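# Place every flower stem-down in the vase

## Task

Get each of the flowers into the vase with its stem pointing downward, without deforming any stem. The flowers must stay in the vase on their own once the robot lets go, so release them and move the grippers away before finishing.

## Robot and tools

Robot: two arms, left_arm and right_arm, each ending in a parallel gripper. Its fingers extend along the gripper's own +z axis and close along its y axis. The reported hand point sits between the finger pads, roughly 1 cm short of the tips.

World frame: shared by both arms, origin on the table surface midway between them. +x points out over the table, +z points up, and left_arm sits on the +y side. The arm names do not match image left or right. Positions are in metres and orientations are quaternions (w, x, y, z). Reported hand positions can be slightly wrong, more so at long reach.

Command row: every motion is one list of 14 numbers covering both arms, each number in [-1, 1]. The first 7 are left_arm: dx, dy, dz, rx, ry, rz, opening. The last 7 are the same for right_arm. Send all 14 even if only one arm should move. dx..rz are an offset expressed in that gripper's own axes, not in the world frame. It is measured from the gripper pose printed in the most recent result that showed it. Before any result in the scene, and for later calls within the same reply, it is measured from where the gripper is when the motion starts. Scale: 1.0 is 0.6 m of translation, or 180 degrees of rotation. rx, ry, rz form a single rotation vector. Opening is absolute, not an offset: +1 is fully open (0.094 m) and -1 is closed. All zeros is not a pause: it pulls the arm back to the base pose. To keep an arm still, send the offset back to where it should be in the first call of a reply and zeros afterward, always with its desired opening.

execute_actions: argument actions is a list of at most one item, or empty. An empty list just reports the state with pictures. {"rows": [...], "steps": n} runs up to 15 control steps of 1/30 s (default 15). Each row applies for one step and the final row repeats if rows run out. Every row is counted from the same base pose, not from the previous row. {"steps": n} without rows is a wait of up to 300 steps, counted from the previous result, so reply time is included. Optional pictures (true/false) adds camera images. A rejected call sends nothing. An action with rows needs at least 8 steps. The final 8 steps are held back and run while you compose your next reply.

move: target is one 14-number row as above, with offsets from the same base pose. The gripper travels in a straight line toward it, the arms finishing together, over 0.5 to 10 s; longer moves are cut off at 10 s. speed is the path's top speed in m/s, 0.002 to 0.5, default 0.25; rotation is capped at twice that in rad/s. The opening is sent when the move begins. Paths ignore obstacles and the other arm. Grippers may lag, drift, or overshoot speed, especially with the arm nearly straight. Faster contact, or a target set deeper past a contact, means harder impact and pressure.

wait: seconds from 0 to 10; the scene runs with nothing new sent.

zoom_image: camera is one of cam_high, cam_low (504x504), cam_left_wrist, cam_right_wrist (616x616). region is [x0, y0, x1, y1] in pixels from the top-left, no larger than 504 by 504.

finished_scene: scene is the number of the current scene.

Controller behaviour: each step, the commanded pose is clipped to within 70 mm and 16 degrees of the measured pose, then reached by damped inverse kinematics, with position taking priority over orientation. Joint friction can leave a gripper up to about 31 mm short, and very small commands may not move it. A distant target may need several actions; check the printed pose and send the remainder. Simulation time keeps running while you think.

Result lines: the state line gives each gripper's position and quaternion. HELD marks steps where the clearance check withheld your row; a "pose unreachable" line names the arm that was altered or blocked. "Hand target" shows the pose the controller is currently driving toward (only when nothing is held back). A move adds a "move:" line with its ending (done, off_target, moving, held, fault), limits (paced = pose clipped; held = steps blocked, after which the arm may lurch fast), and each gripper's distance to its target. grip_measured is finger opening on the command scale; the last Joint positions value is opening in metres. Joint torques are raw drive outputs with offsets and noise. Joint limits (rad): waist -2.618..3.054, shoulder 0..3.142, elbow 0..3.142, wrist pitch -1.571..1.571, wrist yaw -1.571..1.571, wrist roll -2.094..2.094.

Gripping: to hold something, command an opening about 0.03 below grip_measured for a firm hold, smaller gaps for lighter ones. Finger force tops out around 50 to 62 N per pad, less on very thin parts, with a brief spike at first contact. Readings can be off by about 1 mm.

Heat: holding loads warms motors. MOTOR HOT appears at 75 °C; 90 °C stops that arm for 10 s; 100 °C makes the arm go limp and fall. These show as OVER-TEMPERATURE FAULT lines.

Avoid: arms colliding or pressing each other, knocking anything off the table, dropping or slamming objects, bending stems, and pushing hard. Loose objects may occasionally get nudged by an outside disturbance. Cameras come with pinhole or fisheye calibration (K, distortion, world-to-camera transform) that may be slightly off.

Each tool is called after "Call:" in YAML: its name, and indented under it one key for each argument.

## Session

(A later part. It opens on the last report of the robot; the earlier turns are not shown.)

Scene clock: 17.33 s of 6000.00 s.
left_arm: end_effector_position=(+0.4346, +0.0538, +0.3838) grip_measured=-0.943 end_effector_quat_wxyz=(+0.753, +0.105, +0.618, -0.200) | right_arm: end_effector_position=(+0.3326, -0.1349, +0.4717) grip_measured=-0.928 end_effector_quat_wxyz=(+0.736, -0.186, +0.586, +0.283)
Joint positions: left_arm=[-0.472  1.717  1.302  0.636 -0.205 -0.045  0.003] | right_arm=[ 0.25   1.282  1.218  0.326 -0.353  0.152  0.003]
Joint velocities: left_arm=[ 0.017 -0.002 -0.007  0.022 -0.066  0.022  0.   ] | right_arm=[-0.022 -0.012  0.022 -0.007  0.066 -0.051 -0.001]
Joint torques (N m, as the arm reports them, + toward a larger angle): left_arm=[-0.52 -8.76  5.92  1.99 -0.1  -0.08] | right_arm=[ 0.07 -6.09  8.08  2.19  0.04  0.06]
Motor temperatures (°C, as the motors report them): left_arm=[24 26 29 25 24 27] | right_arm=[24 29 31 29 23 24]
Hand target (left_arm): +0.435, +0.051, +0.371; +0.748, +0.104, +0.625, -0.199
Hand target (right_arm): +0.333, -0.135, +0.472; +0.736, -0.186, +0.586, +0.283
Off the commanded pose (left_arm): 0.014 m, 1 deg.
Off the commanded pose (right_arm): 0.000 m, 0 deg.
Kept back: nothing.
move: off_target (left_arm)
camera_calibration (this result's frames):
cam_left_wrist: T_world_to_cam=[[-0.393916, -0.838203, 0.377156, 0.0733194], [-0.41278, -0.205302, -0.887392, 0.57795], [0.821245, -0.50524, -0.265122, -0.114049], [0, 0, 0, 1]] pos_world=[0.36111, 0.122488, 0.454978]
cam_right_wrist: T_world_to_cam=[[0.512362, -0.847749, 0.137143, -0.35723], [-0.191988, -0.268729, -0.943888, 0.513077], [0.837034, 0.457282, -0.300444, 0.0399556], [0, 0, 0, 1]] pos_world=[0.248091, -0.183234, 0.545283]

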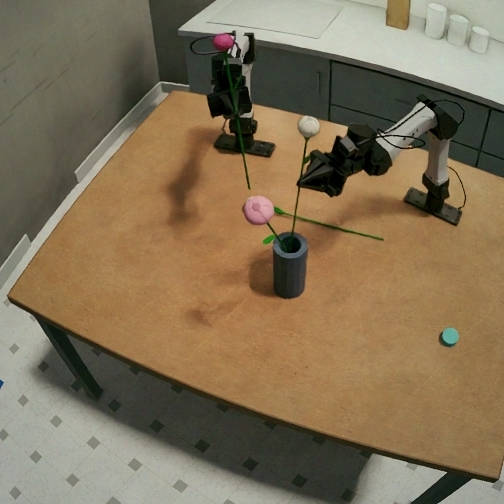

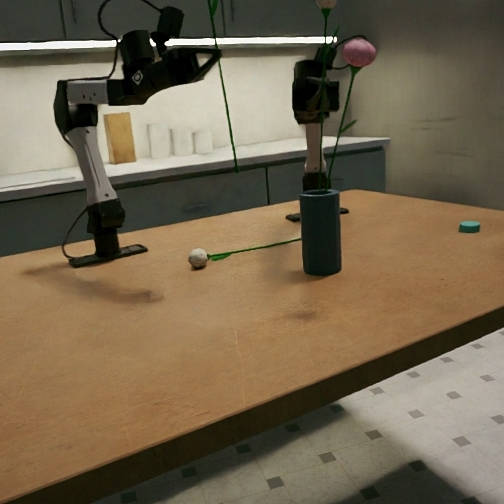

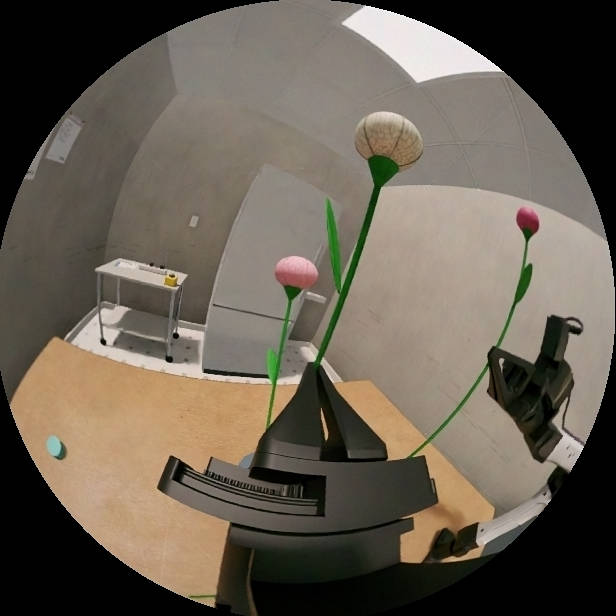

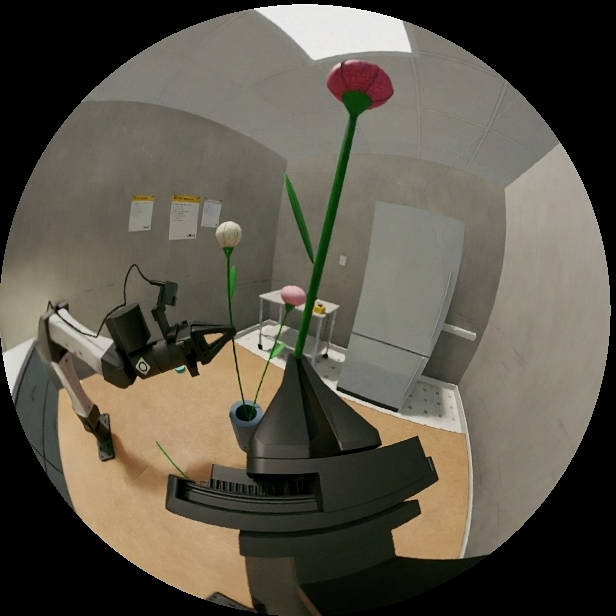

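Call:
move:
  target: [0.219,0.02,-0.053,0,0.006,0,-0.972,0,0,0,0,0,0,-0.96]
  speed: 0.09

Call:
zoom_image:
  camera: "cam_low"
  region: [220, 42, 388, 210]

Scene clock: 19.80 s of 6000.00 s.
left_arm: end_effector_position=(+0.4360, +0.0529, +0.2594) grip_measured=-0.943 end_effector_quat_wxyz=(+0.752, +0.106, +0.619, -0.199) | right_arm: end_effector_position=(+0.3326, -0.1349, +0.4717) grip_measured=-0.928 end_effector_quat_wxyz=(+0.736, -0.186, +0.586, +0.283)
Joint positions: left_arm=[-0.472  1.915  1.015  1.117 -0.205 -0.045  0.003] | right_arm=[ 0.25   1.282  1.218  0.326 -0.353  0.152  0.003]
Joint velocities: left_arm=[ 0.017 -0.012 -0.002  0.037 -0.037  0.022 -0.001] | right_arm=[-0.012 -0.002 -0.022 -0.037  0.007 -0.037  0.   ]
Joint torques (N m, as the arm reports them, + toward a larger angle): left_arm=[-0.03 -9.61  4.88  1.98  0.01 -0.05] | right_arm=[ 0.17 -6.17  8.1   2.17  0.02  0.03]
Motor temperatures (°C, as the motors report them): left_arm=[24 26 29 25 24 27] | right_arm=[24 29 31 29 23 24]
Hand target (left_arm): +0.434, +0.054, +0.248; +0.747, +0.107, +0.625, -0.199
Hand target (right_arm): +0.333, -0.135, +0.472; +0.736, -0.186, +0.586, +0.283
Off the commanded pose (left_arm): 0.012 m, 1 deg.
Off the commanded pose (right_arm): 0.000 m, 0 deg.
Kept back: nothing.
move: off_target (left_arm)
camera_calibration (this result's frames):
cam_left_wrist: T_world_to_cam=[[-0.392315, -0.839265, 0.376461, 0.119558], [-0.415738, -0.203299, -0.886471, 0.468829], [0.820519, -0.504285, -0.269157, -0.147259], [0, 0, 0, 1]] pos_world=[0.362643, 0.121393, 0.330959]
cam_right_wrist: T_world_to_cam=[[0.512362, -0.847749, 0.137143, -0.35723], [-0.191988, -0.268729, -0.943888, 0.513077], [0.837034, 0.457282, -0.300444, 0.0399556], [0, 0, 0, 1]] pos_world=[0.248091, -0.183234, 0.545283]

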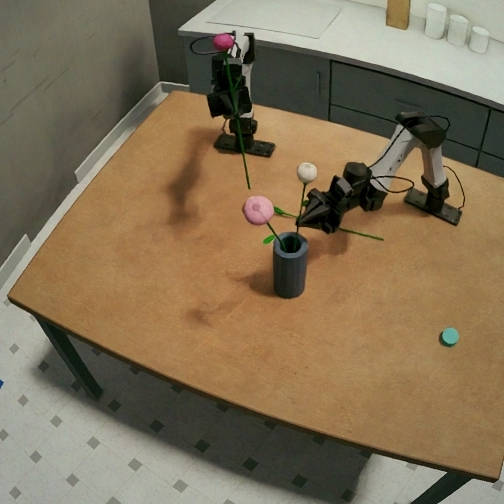

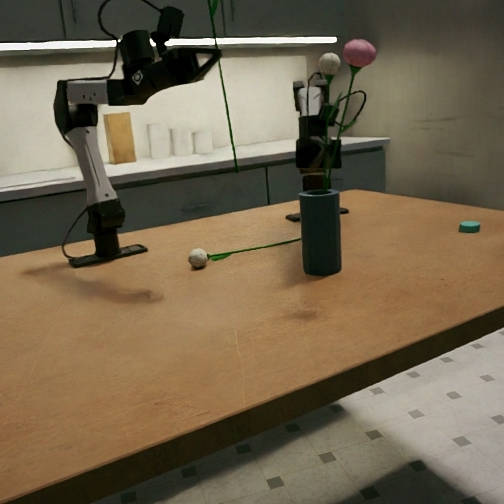

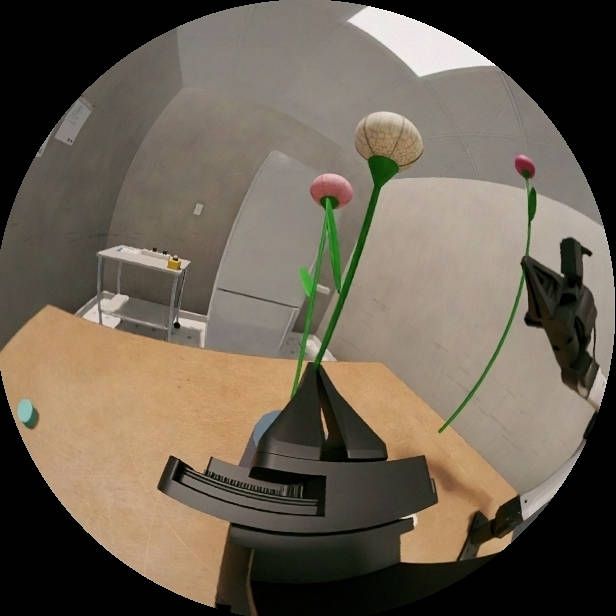

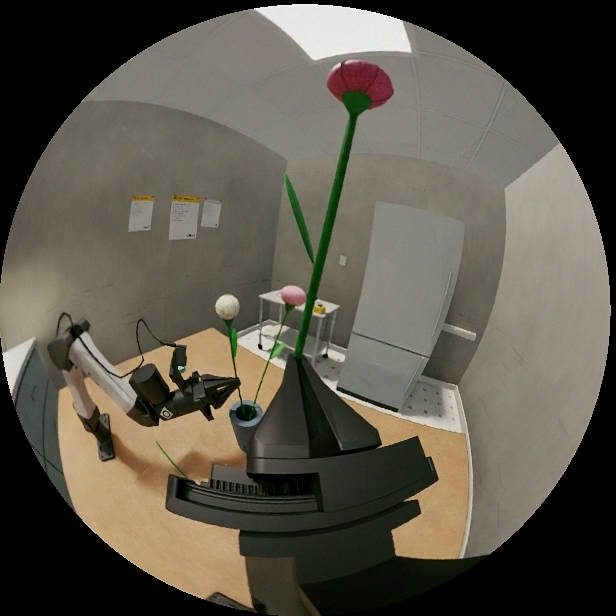

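Region (220, 42, 388, 210) of cam_low's 504x504 image, scaled by 3.000, with more detail than that image has.

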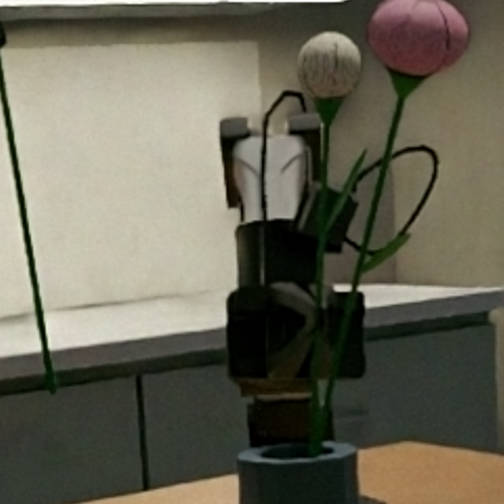

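Call:
execute_actions:
  actions:
    - {"rows":[[0,0,0,0,0,0,-0.93,0,0,0,0,0,0,-0.96],[0,0,0,0,0,0,-0.92,0,0,0,0,0,0,-0.96],[0,0,0,0,0,0,-0.91,0,0,0,0,0,0,-0.96],[0,0,0,0,0,0,-0.89,0,0,0,0,0,0,-0.96],[0,0,0,0,0,0,-0.86,0,0,0,0,0,0,-0.96],[0,0,0,0,0,0,-0.82,0,0,0,0,0,0,-0.96],[0,0,0,0,0,0,-0.76,0,0,0,0,0,0,-0.96],[0,0,0,0,0,0,-0.7,0,0,0,0,0,0,-0.96],[0,0,0,0,0,0,-0.64,0,0,0,0,0,0,-0.96],[0,0,0,0,0,0,-0.58,0,0,0,0,0,0,-0.96],[0,0,0,0,0,0,-0.5,0,0,0,0,0,0,-0.96],[0,0,0,0,0,0,-0.4,0,0,0,0,0,0,-0.96]],"steps":15}

Call:
move:
  target: [-0.05,0.04,-0.3,0,0.1,0,-0.4,0.083,0.079,0.26,0,0,0,-0.96]
  speed: 0.15

Call:
zoom_image:
  camera: "cam_high"
  region: [210, 112, 378, 280]

Call:
zoom_image:
  camera: "cam_low"
  region: [220, 42, 388, 210]

Scene clock: 20.77 s of 6000.00 s.
left_arm: end_effector_position=(+0.4359, +0.0529, +0.2597) grip_measured=-0.787 end_effector_quat_wxyz=(+0.752, +0.106, +0.619, -0.199) | right_arm: end_effector_position=(+0.3326, -0.1349, +0.4717) grip_measured=-0.928 end_effector_quat_wxyz=(+0.736, -0.186, +0.586, +0.283)
Joint positions: left_arm=[-0.472  1.915  1.015  1.118 -0.205 -0.045  0.01 ] | right_arm=[ 0.25   1.282  1.218  0.326 -0.353  0.152  0.003]
Joint velocities: left_arm=[-0.012 -0.007 -0.012 -0.007 -0.037 -0.037  0.05 ] | right_arm=[ 0.007  0.007 -0.022  0.022  0.051 -0.007 -0.001]
Joint torques (N m, as the arm reports them, + toward a larger angle): left_arm=[ -0.01 -10.51   6.48   1.84   0.01  -0.01] | right_arm=[ 0.08 -6.13  8.07  2.18  0.04  0.05]
Motor temperatures (°C, as the motors report them): left_arm=[24 26 29 26 24 27] | right_arm=[24 29 31 30 23 24]
Steps of this call (steps 1 to 22: nothing new was sent; steps 23 to 29: the first 7 steps of this action). Readings (end_effector_position):
23: left_arm (+0.4359, +0.0529, +0.2597) | right_arm (+0.3326, -0.1349, +0.4717)
24: left_arm (+0.4359, +0.0529, +0.2597) | right_arm (+0.3326, -0.1349, +0.4717)
26: left_arm (+0.4359, +0.0529, +0.2597) | right_arm (+0.3326, -0.1349, +0.4717)
29: the state above

Scene clock: 23.17 s of 6000.00 s.
left_arm: end_effector_position=(+0.2858, +0.1528, +0.2548) grip_measured=-0.402 end_effector_quat_wxyz=(+0.655, +0.136, +0.721, -0.182) | right_arm: end_effector_position=(+0.4283, +0.0023, +0.4573) grip_measured=-0.928 end_effector_quat_wxyz=(+0.731, -0.184, +0.591, +0.287)
Joint positions: left_arm=[-0.497  1.004  0.513  0.413 -0.205 -0.1    0.028] | right_arm=[ 0.499  1.83   1.714  0.354 -0.115  0.101  0.003]
Joint velocities: left_arm=[ 0.002 -0.012  0.007 -0.037 -0.037  0.007 -0.   ] | right_arm=[ 0.002 -0.017  0.007 -0.037 -0.007 -0.007  0.001]
Joint torques (N m, as the arm reports them, + toward a larger angle): left_arm=[-0.56 -3.86  5.99  1.92 -0.11 -0.07] | right_arm=[  0.73 -11.2   10.18   2.26   0.06  -0.05]
Motor temperatures (°C, as the motors report them): left_arm=[24 26 29 26 24 27] | right_arm=[24 29 32 30 23 24]
Hand target (left_arm): +0.282, +0.154, +0.244; +0.647, +0.136, +0.728, -0.179
Hand target (right_arm): +0.429, +0.005, +0.463; +0.736, -0.184, +0.586, +0.285
Off your previous action's commanded pose (left_arm): 0.000 m, 0 deg at its last step (step 8 of this call).
Off your previous action's commanded pose (right_arm): 0.000 m, 0 deg at its last step (step 8 of this call).
Off the commanded pose (left_arm): 0.007 m, 1 deg.
Off the commanded pose (right_arm): 0.008 m, 1 deg.
Kept back: nothing.
move: done
camera_calibration (this result's frames):
cam_left_wrist: T_world_to_cam=[[-0.32147, -0.87655, 0.358214, 0.136403], [-0.634606, -0.0813377, -0.768544, 0.436537], [0.702803, -0.474388, -0.530116, 0.120657], [0, 0, 0, 1]] pos_world=[0.23608, 0.212309, 0.350599]
cam_right_wrist: T_world_to_cam=[[0.519363, -0.845303, 0.125404, -0.285649], [-0.205521, -0.265995, -0.941811, 0.559578], [0.829472, 0.463368, -0.311875, -0.0987138], [0, 0, 0, 1]] pos_world=[0.345241, -0.0468738, 0.532052]

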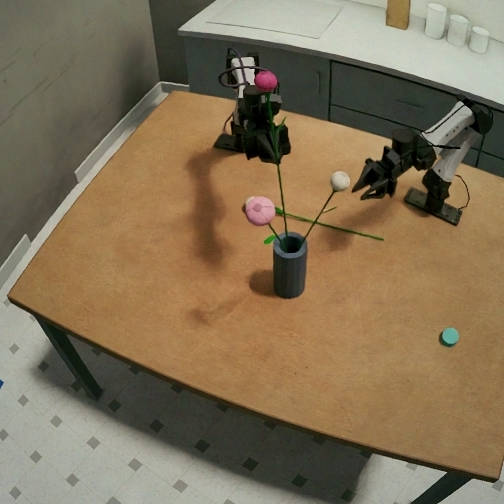

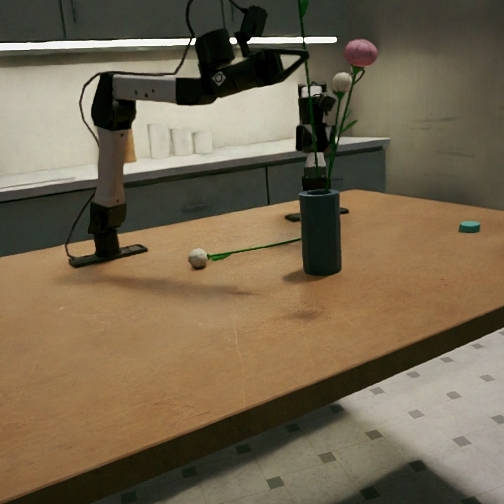

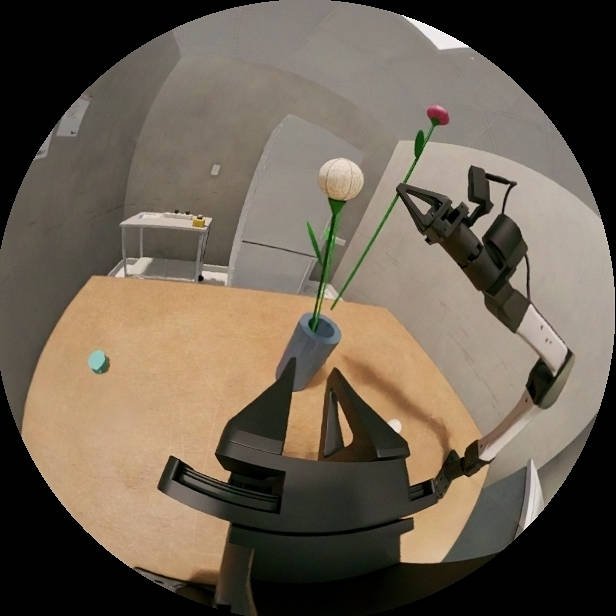

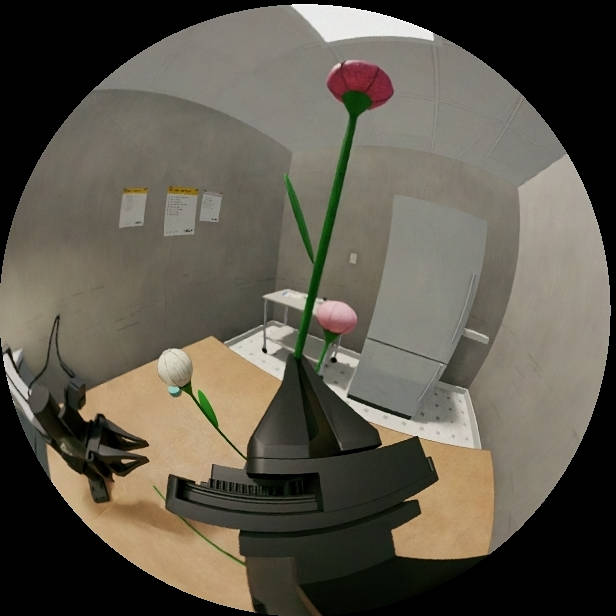

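Region (210, 112, 378, 280) of cam_high's 504x504 image, scaled by 3.000, with more detail than that image has.

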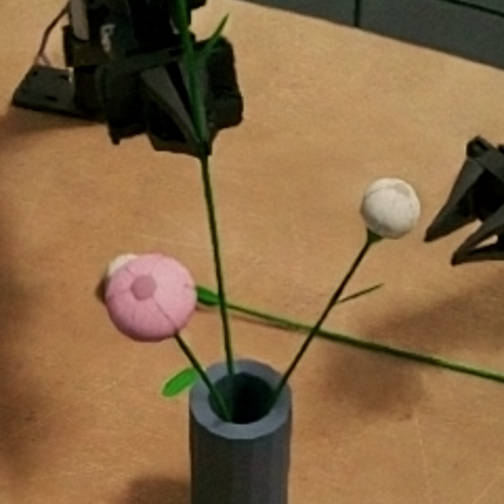

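Region (220, 42, 388, 210) of cam_low's 504x504 image, scaled by 3.000, with more detail than that image has.

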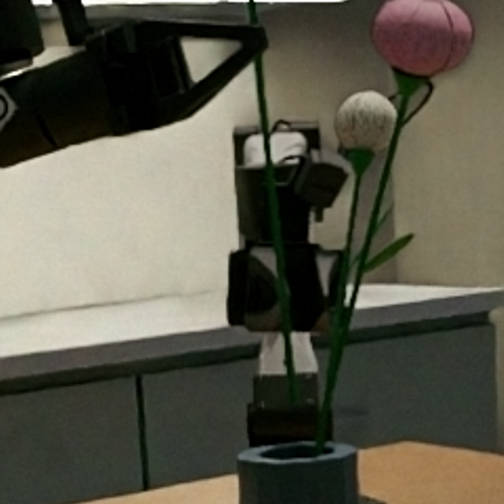

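Call:
move:
  target: [0.276,-0.108,-0.084,0.262,0.366,0.251,-0.2,0.292,0,-0.072,0,0.006,0,-0.96]
  speed: 0.33

Call:
zoom_image:
  camera: "cam_high"
  region: [210, 112, 378, 280]

Call:
zoom_image:
  camera: "cam_low"
  region: [220, 42, 388, 210]

Scene clock: 26.90 s of 6000.00 s.
left_arm: end_effector_position=(+0.1907, +0.1149, +0.0988) grip_measured=-0.202 end_effector_quat_wxyz=(+0.093, +0.680, +0.722, -0.093) | right_arm: end_effector_position=(+0.4179, +0.0090, +0.2885) grip_measured=-0.928 end_effector_quat_wxyz=(+0.728, -0.184, +0.594, +0.290)
Joint positions: left_arm=[-0.564  1.578  1.178 -0.987  0.189  0.763  0.037] | right_arm=[ 0.525  1.938  1.169  0.998 -0.092  0.1    0.003]
Joint velocities: left_arm=[-0.002 -0.002 -0.012 -0.007 -0.007  0.11   0.   ] | right_arm=[-0.002  0.007 -0.012  0.007 -0.007 -0.037  0.001]
Joint torques (N m, as the arm reports them, + toward a larger angle): left_arm=[-0.5  -6.08  8.66  0.71  0.01  0.03] | right_arm=[  0.94 -11.42   5.82   2.41   0.08  -0.07]
Motor temperatures (°C, as the motors report them): left_arm=[24 26 30 26 24 27] | right_arm=[24 30 32 31 23 24]
Hand target (left_arm): +0.194, +0.111, +0.103; +0.095, +0.685, +0.717, -0.086
Hand target (right_arm): +0.416, +0.012, +0.277; +0.725, -0.187, +0.598, +0.286
Off the commanded pose (left_arm): 0.007 m, 1 deg.
Off the commanded pose (right_arm): 0.012 m, 1 deg.
Kept back: nothing.
move: off_target (right_arm)
camera_calibration (this result's frames):
cam_left_wrist: T_world_to_cam=[[-0.936621, -0.350103, 0.0129839, 0.219361], [-0.33672, 0.909814, 0.242606, -0.0173821], [-0.0967499, 0.222858, -0.970038, 0.202643], [0, 0, 0, 1]] pos_world=[0.219211, 0.0474529, 0.19794]
cam_right_wrist: T_world_to_cam=[[0.524131, -0.843035, 0.12074, -0.254094], [-0.212833, -0.266938, -0.939918, 0.402745], [0.824614, 0.466943, -0.319336, -0.14167], [0, 0, 0, 1]] pos_world=[0.335719, -0.0405498, 0.363987]

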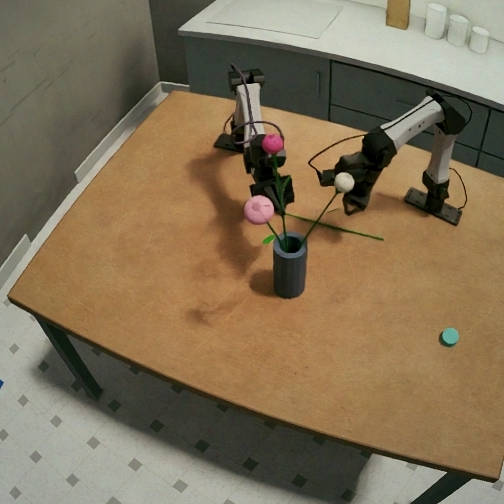

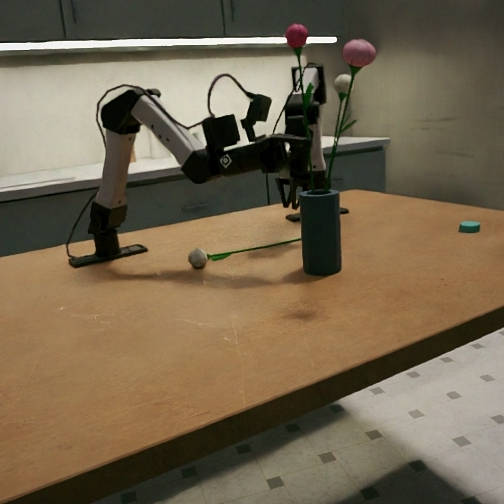

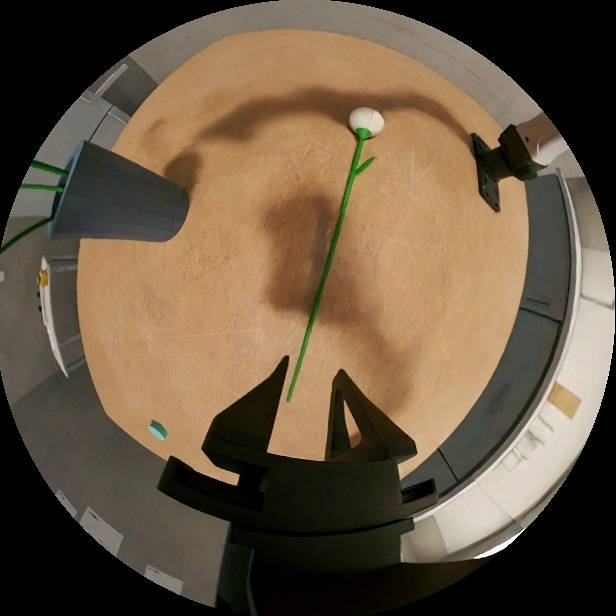

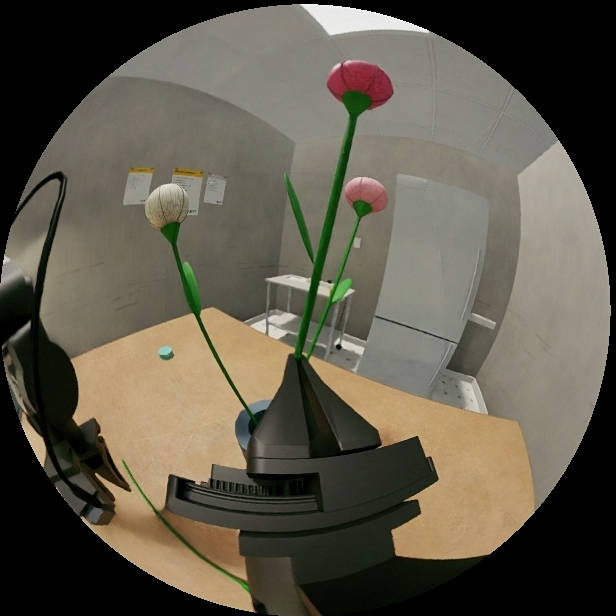

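Region (210, 112, 378, 280) of cam_high's 504x504 image, scaled by 3.000, with more detail than that image has.

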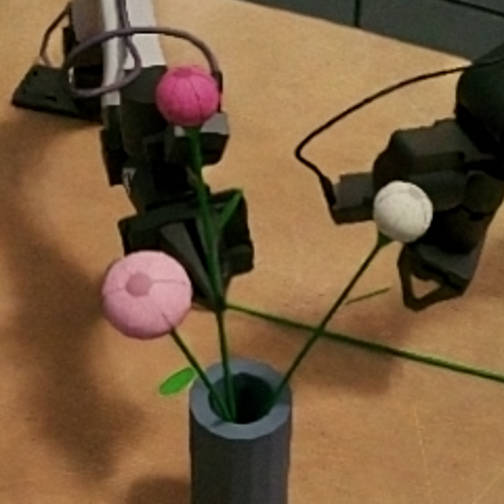

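Region (220, 42, 388, 210) of cam_low's 504x504 image, scaled by 3.000, with more detail than that image has.

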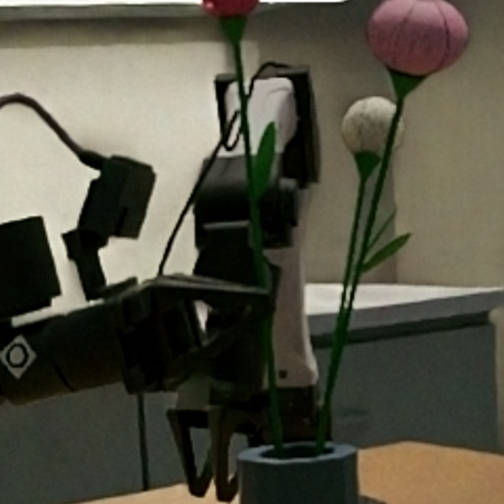

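Call:
execute_actions:
  actions:
    - {"rows":[[0,0,0,0,0,0,-0.2,0,0,0,0,0,0,-0.92],[0,0,0,0,0,0,-0.2,0,0,0,0,0,0,-0.91],[0,0,0,0,0,0,-0.2,0,0,0,0,0,0,-0.9],[0,0,0,0,0,0,-0.2,0,0,0,0,0,0,-0.88],[0,0,0,0,0,0,-0.2,0,0,0,0,0,0,-0.85],[0,0,0,0,0,0,-0.2,0,0,0,0,0,0,-0.8],[0,0,0,0,0,0,-0.2,0,0,0,0,0,0,-0.74],[0,0,0,0,0,0,-0.2,0,0,0,0,0,0,-0.68],[0,0,0,0,0,0,-0.2,0,0,0,0,0,0,-0.6],[0,0,0,0,0,0,-0.2,0,0,0,0,0,0,-0.5],[0,0,0,0,0,0,-0.2,0,0,0,0,0,0,-0.4]],"steps":15}

Call:
move:
  target: [0,0,0,0,0,0,-0.2,-0.04,-0.08,-0.25,0,0.06,0,-0.4]
  speed: 0.16

Scene clock: 27.87 s of 6000.00 s.
left_arm: end_effector_position=(+0.1905, +0.1153, +0.0987) grip_measured=-0.202 end_effector_quat_wxyz=(+0.092, +0.680, +0.722, -0.092) | right_arm: end_effector_position=(+0.4178, +0.0089, +0.2890) grip_measured=-0.767 end_effector_quat_wxyz=(+0.728, -0.184, +0.593, +0.290)
Joint positions: left_arm=[-0.564  1.578  1.178 -0.989  0.189  0.764  0.037] | right_arm=[ 0.525  1.938  1.169  1.    -0.092  0.1    0.011]
Joint velocities: left_arm=[ 0.007  0.002  0.007 -0.037 -0.051  0.037  0.001] | right_arm=[-0.007 -0.007  0.007  0.022  0.081 -0.007  0.052]
Joint torques (N m, as the arm reports them, + toward a larger angle): left_arm=[-0.01 -7.17  6.61  0.81  0.12 -0.04] | right_arm=[  0.09 -12.49   7.45   2.21   0.01   0.03]
Motor temperatures (°C, as the motors report them): left_arm=[24 26 30 26 24 27] | right_arm=[24 30 32 31 23 24]
Steps of this call (steps 1 to 22: nothing new was sent; steps 23 to 29: the first 7 steps of this action). Readings (end_effector_position):
23: left_arm (+0.1905, +0.1153, +0.0987) | right_arm (+0.4178, +0.0089, +0.2890)
24: left_arm (+0.1905, +0.1153, +0.0987) | right_arm (+0.4178, +0.0089, +0.2890)
26: left_arm (+0.1905, +0.1153, +0.0987) | right_arm (+0.4178, +0.0089, +0.2890)
29: the state above

Scene clock: 29.90 s of 6000.00 s.
left_arm: end_effector_position=(+0.1905, +0.1153, +0.0987) grip_measured=-0.202 end_effector_quat_wxyz=(+0.092, +0.680, +0.722, -0.092) | right_arm: end_effector_position=(+0.3357, -0.1204, +0.2824) grip_measured=-0.402 end_effector_quat_wxyz=(+0.673, -0.209, +0.655, +0.272)
Joint positions: left_arm=[-0.564  1.578  1.178 -0.989  0.189  0.764  0.037] | right_arm=[ 0.28   1.36   0.698  0.721 -0.353  0.096  0.028]
Joint velocities: left_arm=[-0.002  0.007 -0.002 -0.037  0.051 -0.022  0.   ] | right_arm=[-0.012 -0.007 -0.017 -0.037 -0.037  0.037 -0.001]
Joint torques (N m, as the arm reports them, + toward a larger angle): left_arm=[-0.01 -7.18  6.61  0.79  0.11 -0.03] | right_arm=[-0.5  -8.05  6.07  2.32 -0.18 -0.07]
Motor temperatures (°C, as the motors report them): left_arm=[24 26 30 26 24 27] | right_arm=[24 31 32 31 23 24]
Hand target (left_arm): +0.190, +0.115, +0.099; +0.092, +0.680, +0.722, -0.092
Hand target (right_arm): +0.332, -0.123, +0.276; +0.669, -0.213, +0.659, +0.270
Off your previous action's commanded pose (left_arm): 0.000 m, 0 deg at its last step (step 8 of this call).
Off your previous action's commanded pose (right_arm): 0.000 m, 0 deg at its last step (step 8 of this call).
Off the commanded pose (left_arm): 0.000 m, 0 deg.
Off the commanded pose (right_arm): 0.010 m, 1 deg.
Kept back: nothing.
move: done
camera_calibration (this result's frames):
cam_left_wrist: T_world_to_cam=[[-0.936821, -0.349567, 0.0130195, 0.21924], [-0.335999, 0.909568, 0.24452, -0.0180986], [-0.0973182, 0.224697, -0.969557, 0.202274], [0, 0, 0, 1]] pos_world=[0.218992, 0.0476504, 0.197687]
cam_right_wrist: T_world_to_cam=[[0.552645, -0.821051, 0.143037, -0.332576], [-0.328222, -0.372173, -0.868192, 0.350766], [0.766064, 0.432854, -0.475166, 0.0440801], [0, 0, 0, 1]] pos_world=[0.265157, -0.161596, 0.373048]

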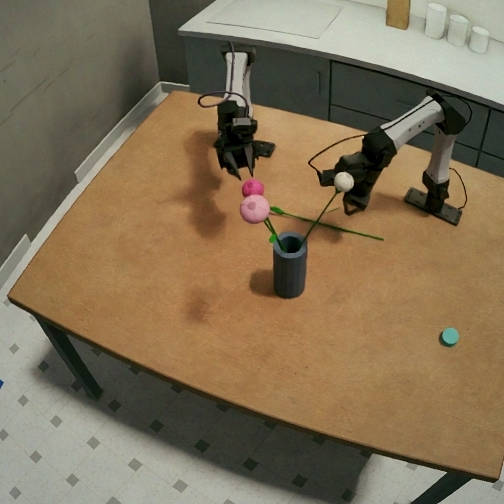

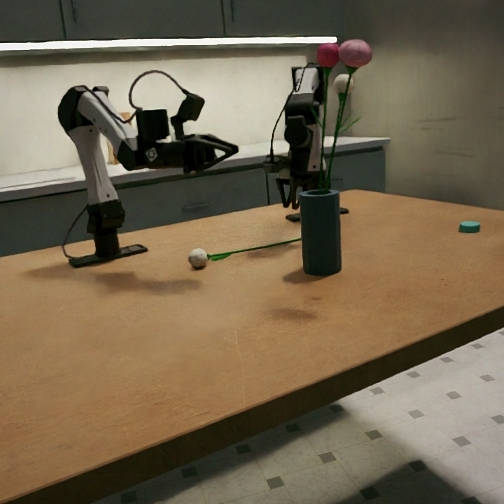

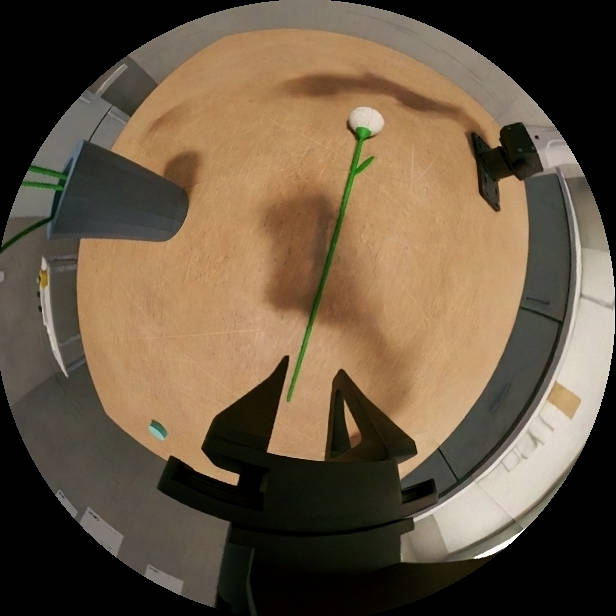

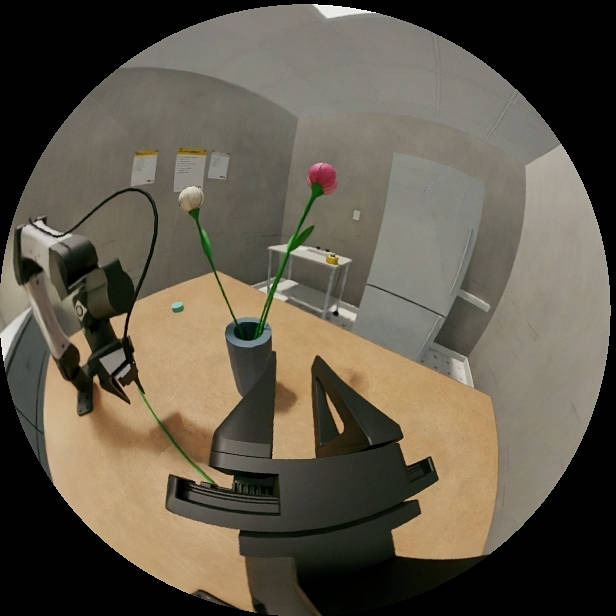

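Call:
move:
  target: [-0.146,0.008,0.149,0,0,-0.008,-0.2,0,-0.268,-0.3,0.22,0,0,-0.4]
  speed: 0.3

Scene clock: 33.10 s of 6000.00 s.
left_arm: end_effector_position=(+0.1961, +0.0163, +0.0337) grip_measured=-0.202 end_effector_quat_wxyz=(+0.079, +0.672, +0.730, -0.095) | right_arm: end_effector_position=(+0.3044, -0.3548, +0.2665) grip_measured=-0.402 end_effector_quat_wxyz=(+0.705, +0.025, +0.708, +0.036)
Joint positions: left_arm=[-0.756  1.937  1.345 -0.788  0.159  0.552  0.037] | right_arm=[-0.265  0.955  0.468  0.485 -0.221  0.085  0.028]
Joint velocities: left_arm=[-0.007  0.007  0.007 -0.022  0.037 -0.022 -0.   ] | right_arm=[-0.007  0.002  0.002 -0.11  -0.007 -0.051 -0.001]
Joint torques (N m, as the arm reports them, + toward a larger angle): left_arm=[-0.41 -9.36  8.38  0.87 -0.02 -0.08] | right_arm=[-0.53 -4.76  6.28  2.38  0.01 -0.02]
Motor temperatures (°C, as the motors report them): left_arm=[24 26 30 25 24 27] | right_arm=[24 31 33 32 23 24]
Hand target (left_arm): +0.202, +0.008, +0.037; +0.092, +0.671, +0.730, -0.092
Hand target (right_arm): +0.300, -0.357, +0.261; +0.703, +0.026, +0.711, +0.029
Off the commanded pose (left_arm): 0.010 m, 1 deg.
Off the commanded pose (right_arm): 0.008 m, 1 deg.
Kept back: nothing.
move: done
camera_calibration (this result's frames):
cam_left_wrist: T_world_to_cam=[[-0.929148, -0.368316, 0.0320402, 0.188908], [-0.347217, 0.899109, 0.26654, 0.0913615], [-0.126979, 0.23653, -0.963291, 0.167505], [0, 0, 0, 1]] pos_world=[0.228516, -0.0521861, 0.130952]
cam_right_wrist: T_world_to_cam=[[-0.0753721, -0.987411, 0.139061, -0.372257], [-0.539021, -0.0769818, -0.838767, 0.400574], [0.838913, -0.138176, -0.526433, -0.0490885], [0, 0, 0, 1]] pos_world=[0.229041, -0.343516, 0.361912]

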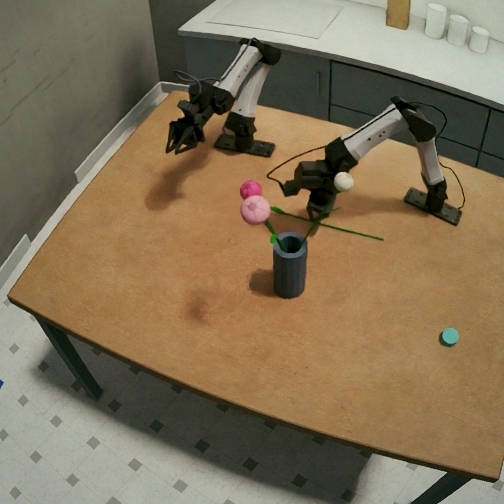

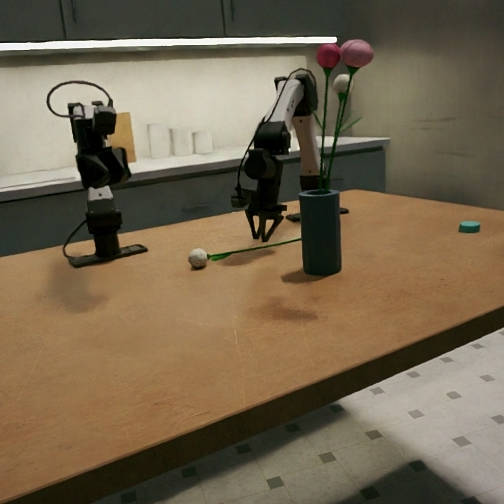

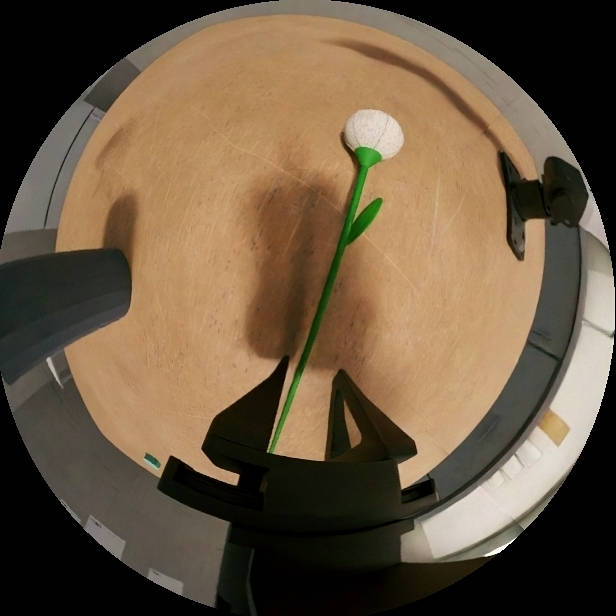

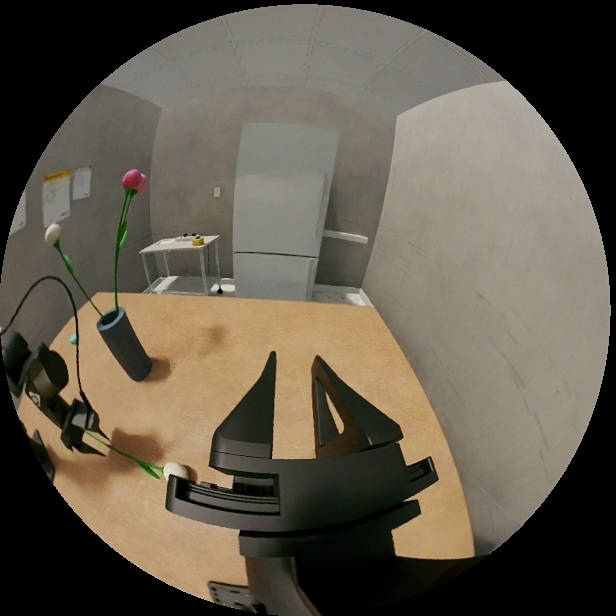

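Need about +5 mm in gripper y and 22 mm down.

Call:
move:
  target: [0,0.009,0.05,0,0,0.008,-0.3,0,0,0,0,0,0,-0.4]
  speed: 0.06

Call:
zoom_image:
  camera: "cam_low"
  region: [180, 190, 310, 280]

Scene clock: 34.37 s of 6000.00 s.
left_arm: end_effector_position=(+0.2044, +0.0054, +0.0138) grip_measured=-0.298 end_effector_quat_wxyz=(+0.089, +0.678, +0.723, -0.096) | right_arm: end_effector_position=(+0.3044, -0.3548, +0.2663) grip_measured=-0.402 end_effector_quat_wxyz=(+0.705, +0.025, +0.708, +0.036)
Joint positions: left_arm=[-0.756  1.999  1.345 -0.708  0.158  0.568  0.033] | right_arm=[-0.265  0.955  0.468  0.483 -0.221  0.084  0.028]
Joint velocities: left_arm=[ 0.007 -0.002 -0.002  0.037 -0.007  0.051 -0.001] | right_arm=[-0.017  0.017 -0.017  0.022 -0.051  0.066 -0.001]
Joint torques (N m, as the arm reports them, + toward a larger angle): left_arm=[-0.08 -9.84  5.01  0.92  0.09  0.06] | right_arm=[ 0.06 -3.04  8.21  2.43 -0.02  0.04]
Motor temperatures (°C, as the motors report them): left_arm=[24 27 30 25 24 27] | right_arm=[24 30 33 32 23 24]
Hand target (left_arm): +0.201, +0.009, +0.005; +0.080, +0.681, +0.722, -0.094
Hand target (right_arm): +0.304, -0.355, +0.267; +0.705, +0.025, +0.708, +0.036
Off the commanded pose (left_arm): 0.011 m, 1 deg.
Off the commanded pose (right_arm): 0.000 m, 0 deg.
Kept back: nothing.
move: off_target (left_arm)
camera_calibration (this result's frames):
cam_left_wrist: T_world_to_cam=[[-0.935412, -0.352837, 0.0226133, 0.194614], [-0.336673, 0.908438, 0.247773, 0.107371], [-0.107966, 0.224157, -0.968554, 0.148241], [0, 0, 0, 1]] pos_world=[0.234198, -0.0621018, 0.112575]
cam_right_wrist: T_world_to_cam=[[-0.0752156, -0.987391, 0.139291, -0.37232], [-0.539955, -0.0771068, -0.838154, 0.400418], [0.838326, -0.138253, -0.527347, -0.0488385], [0, 0, 0, 1]] pos_world=[0.229146, -0.343502, 0.361718]

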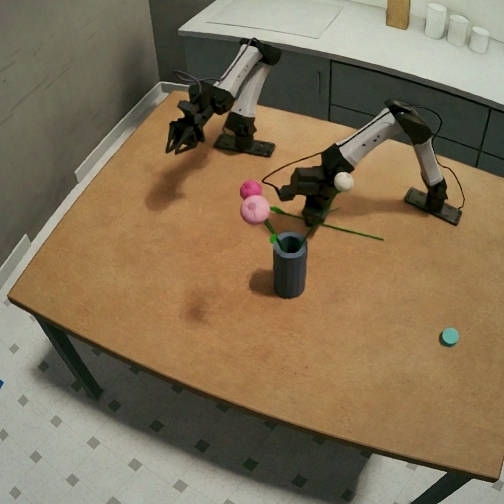

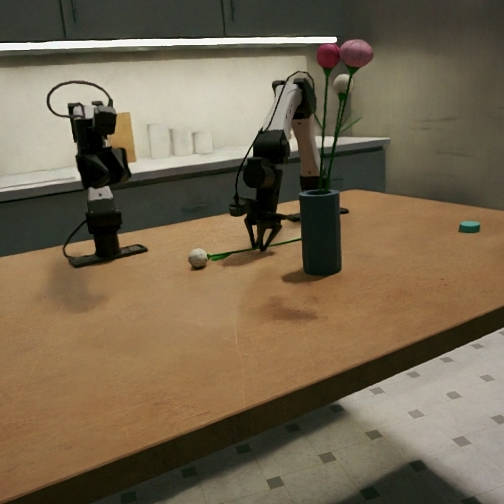

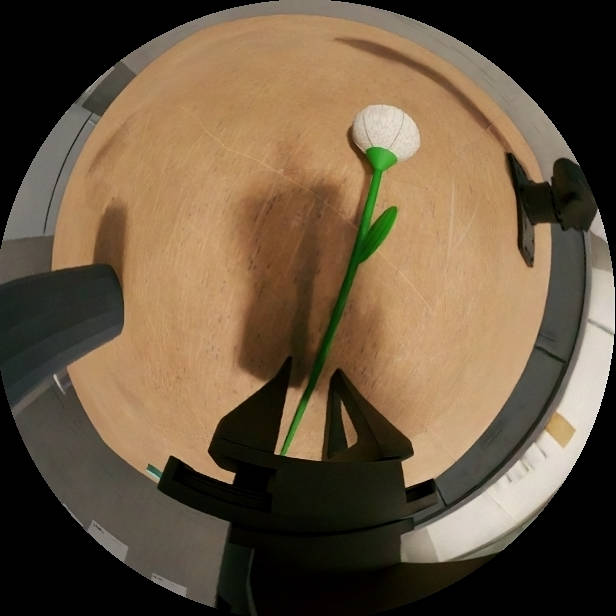

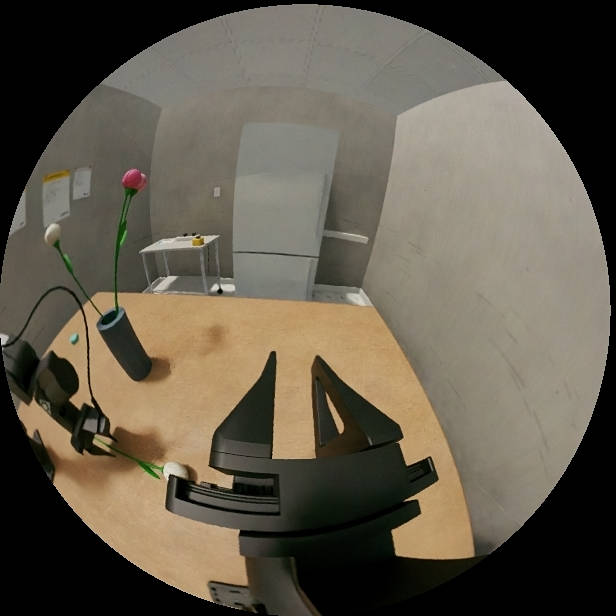

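Region (180, 190, 310, 280) of cam_low's 504x504 image, scaled by 3.877, with more detail than that image has; it fills the top 349 rows of this view, and the rest is white.

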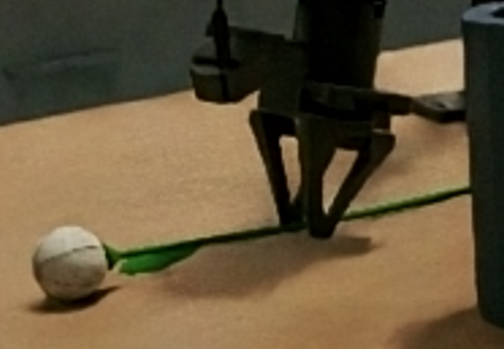

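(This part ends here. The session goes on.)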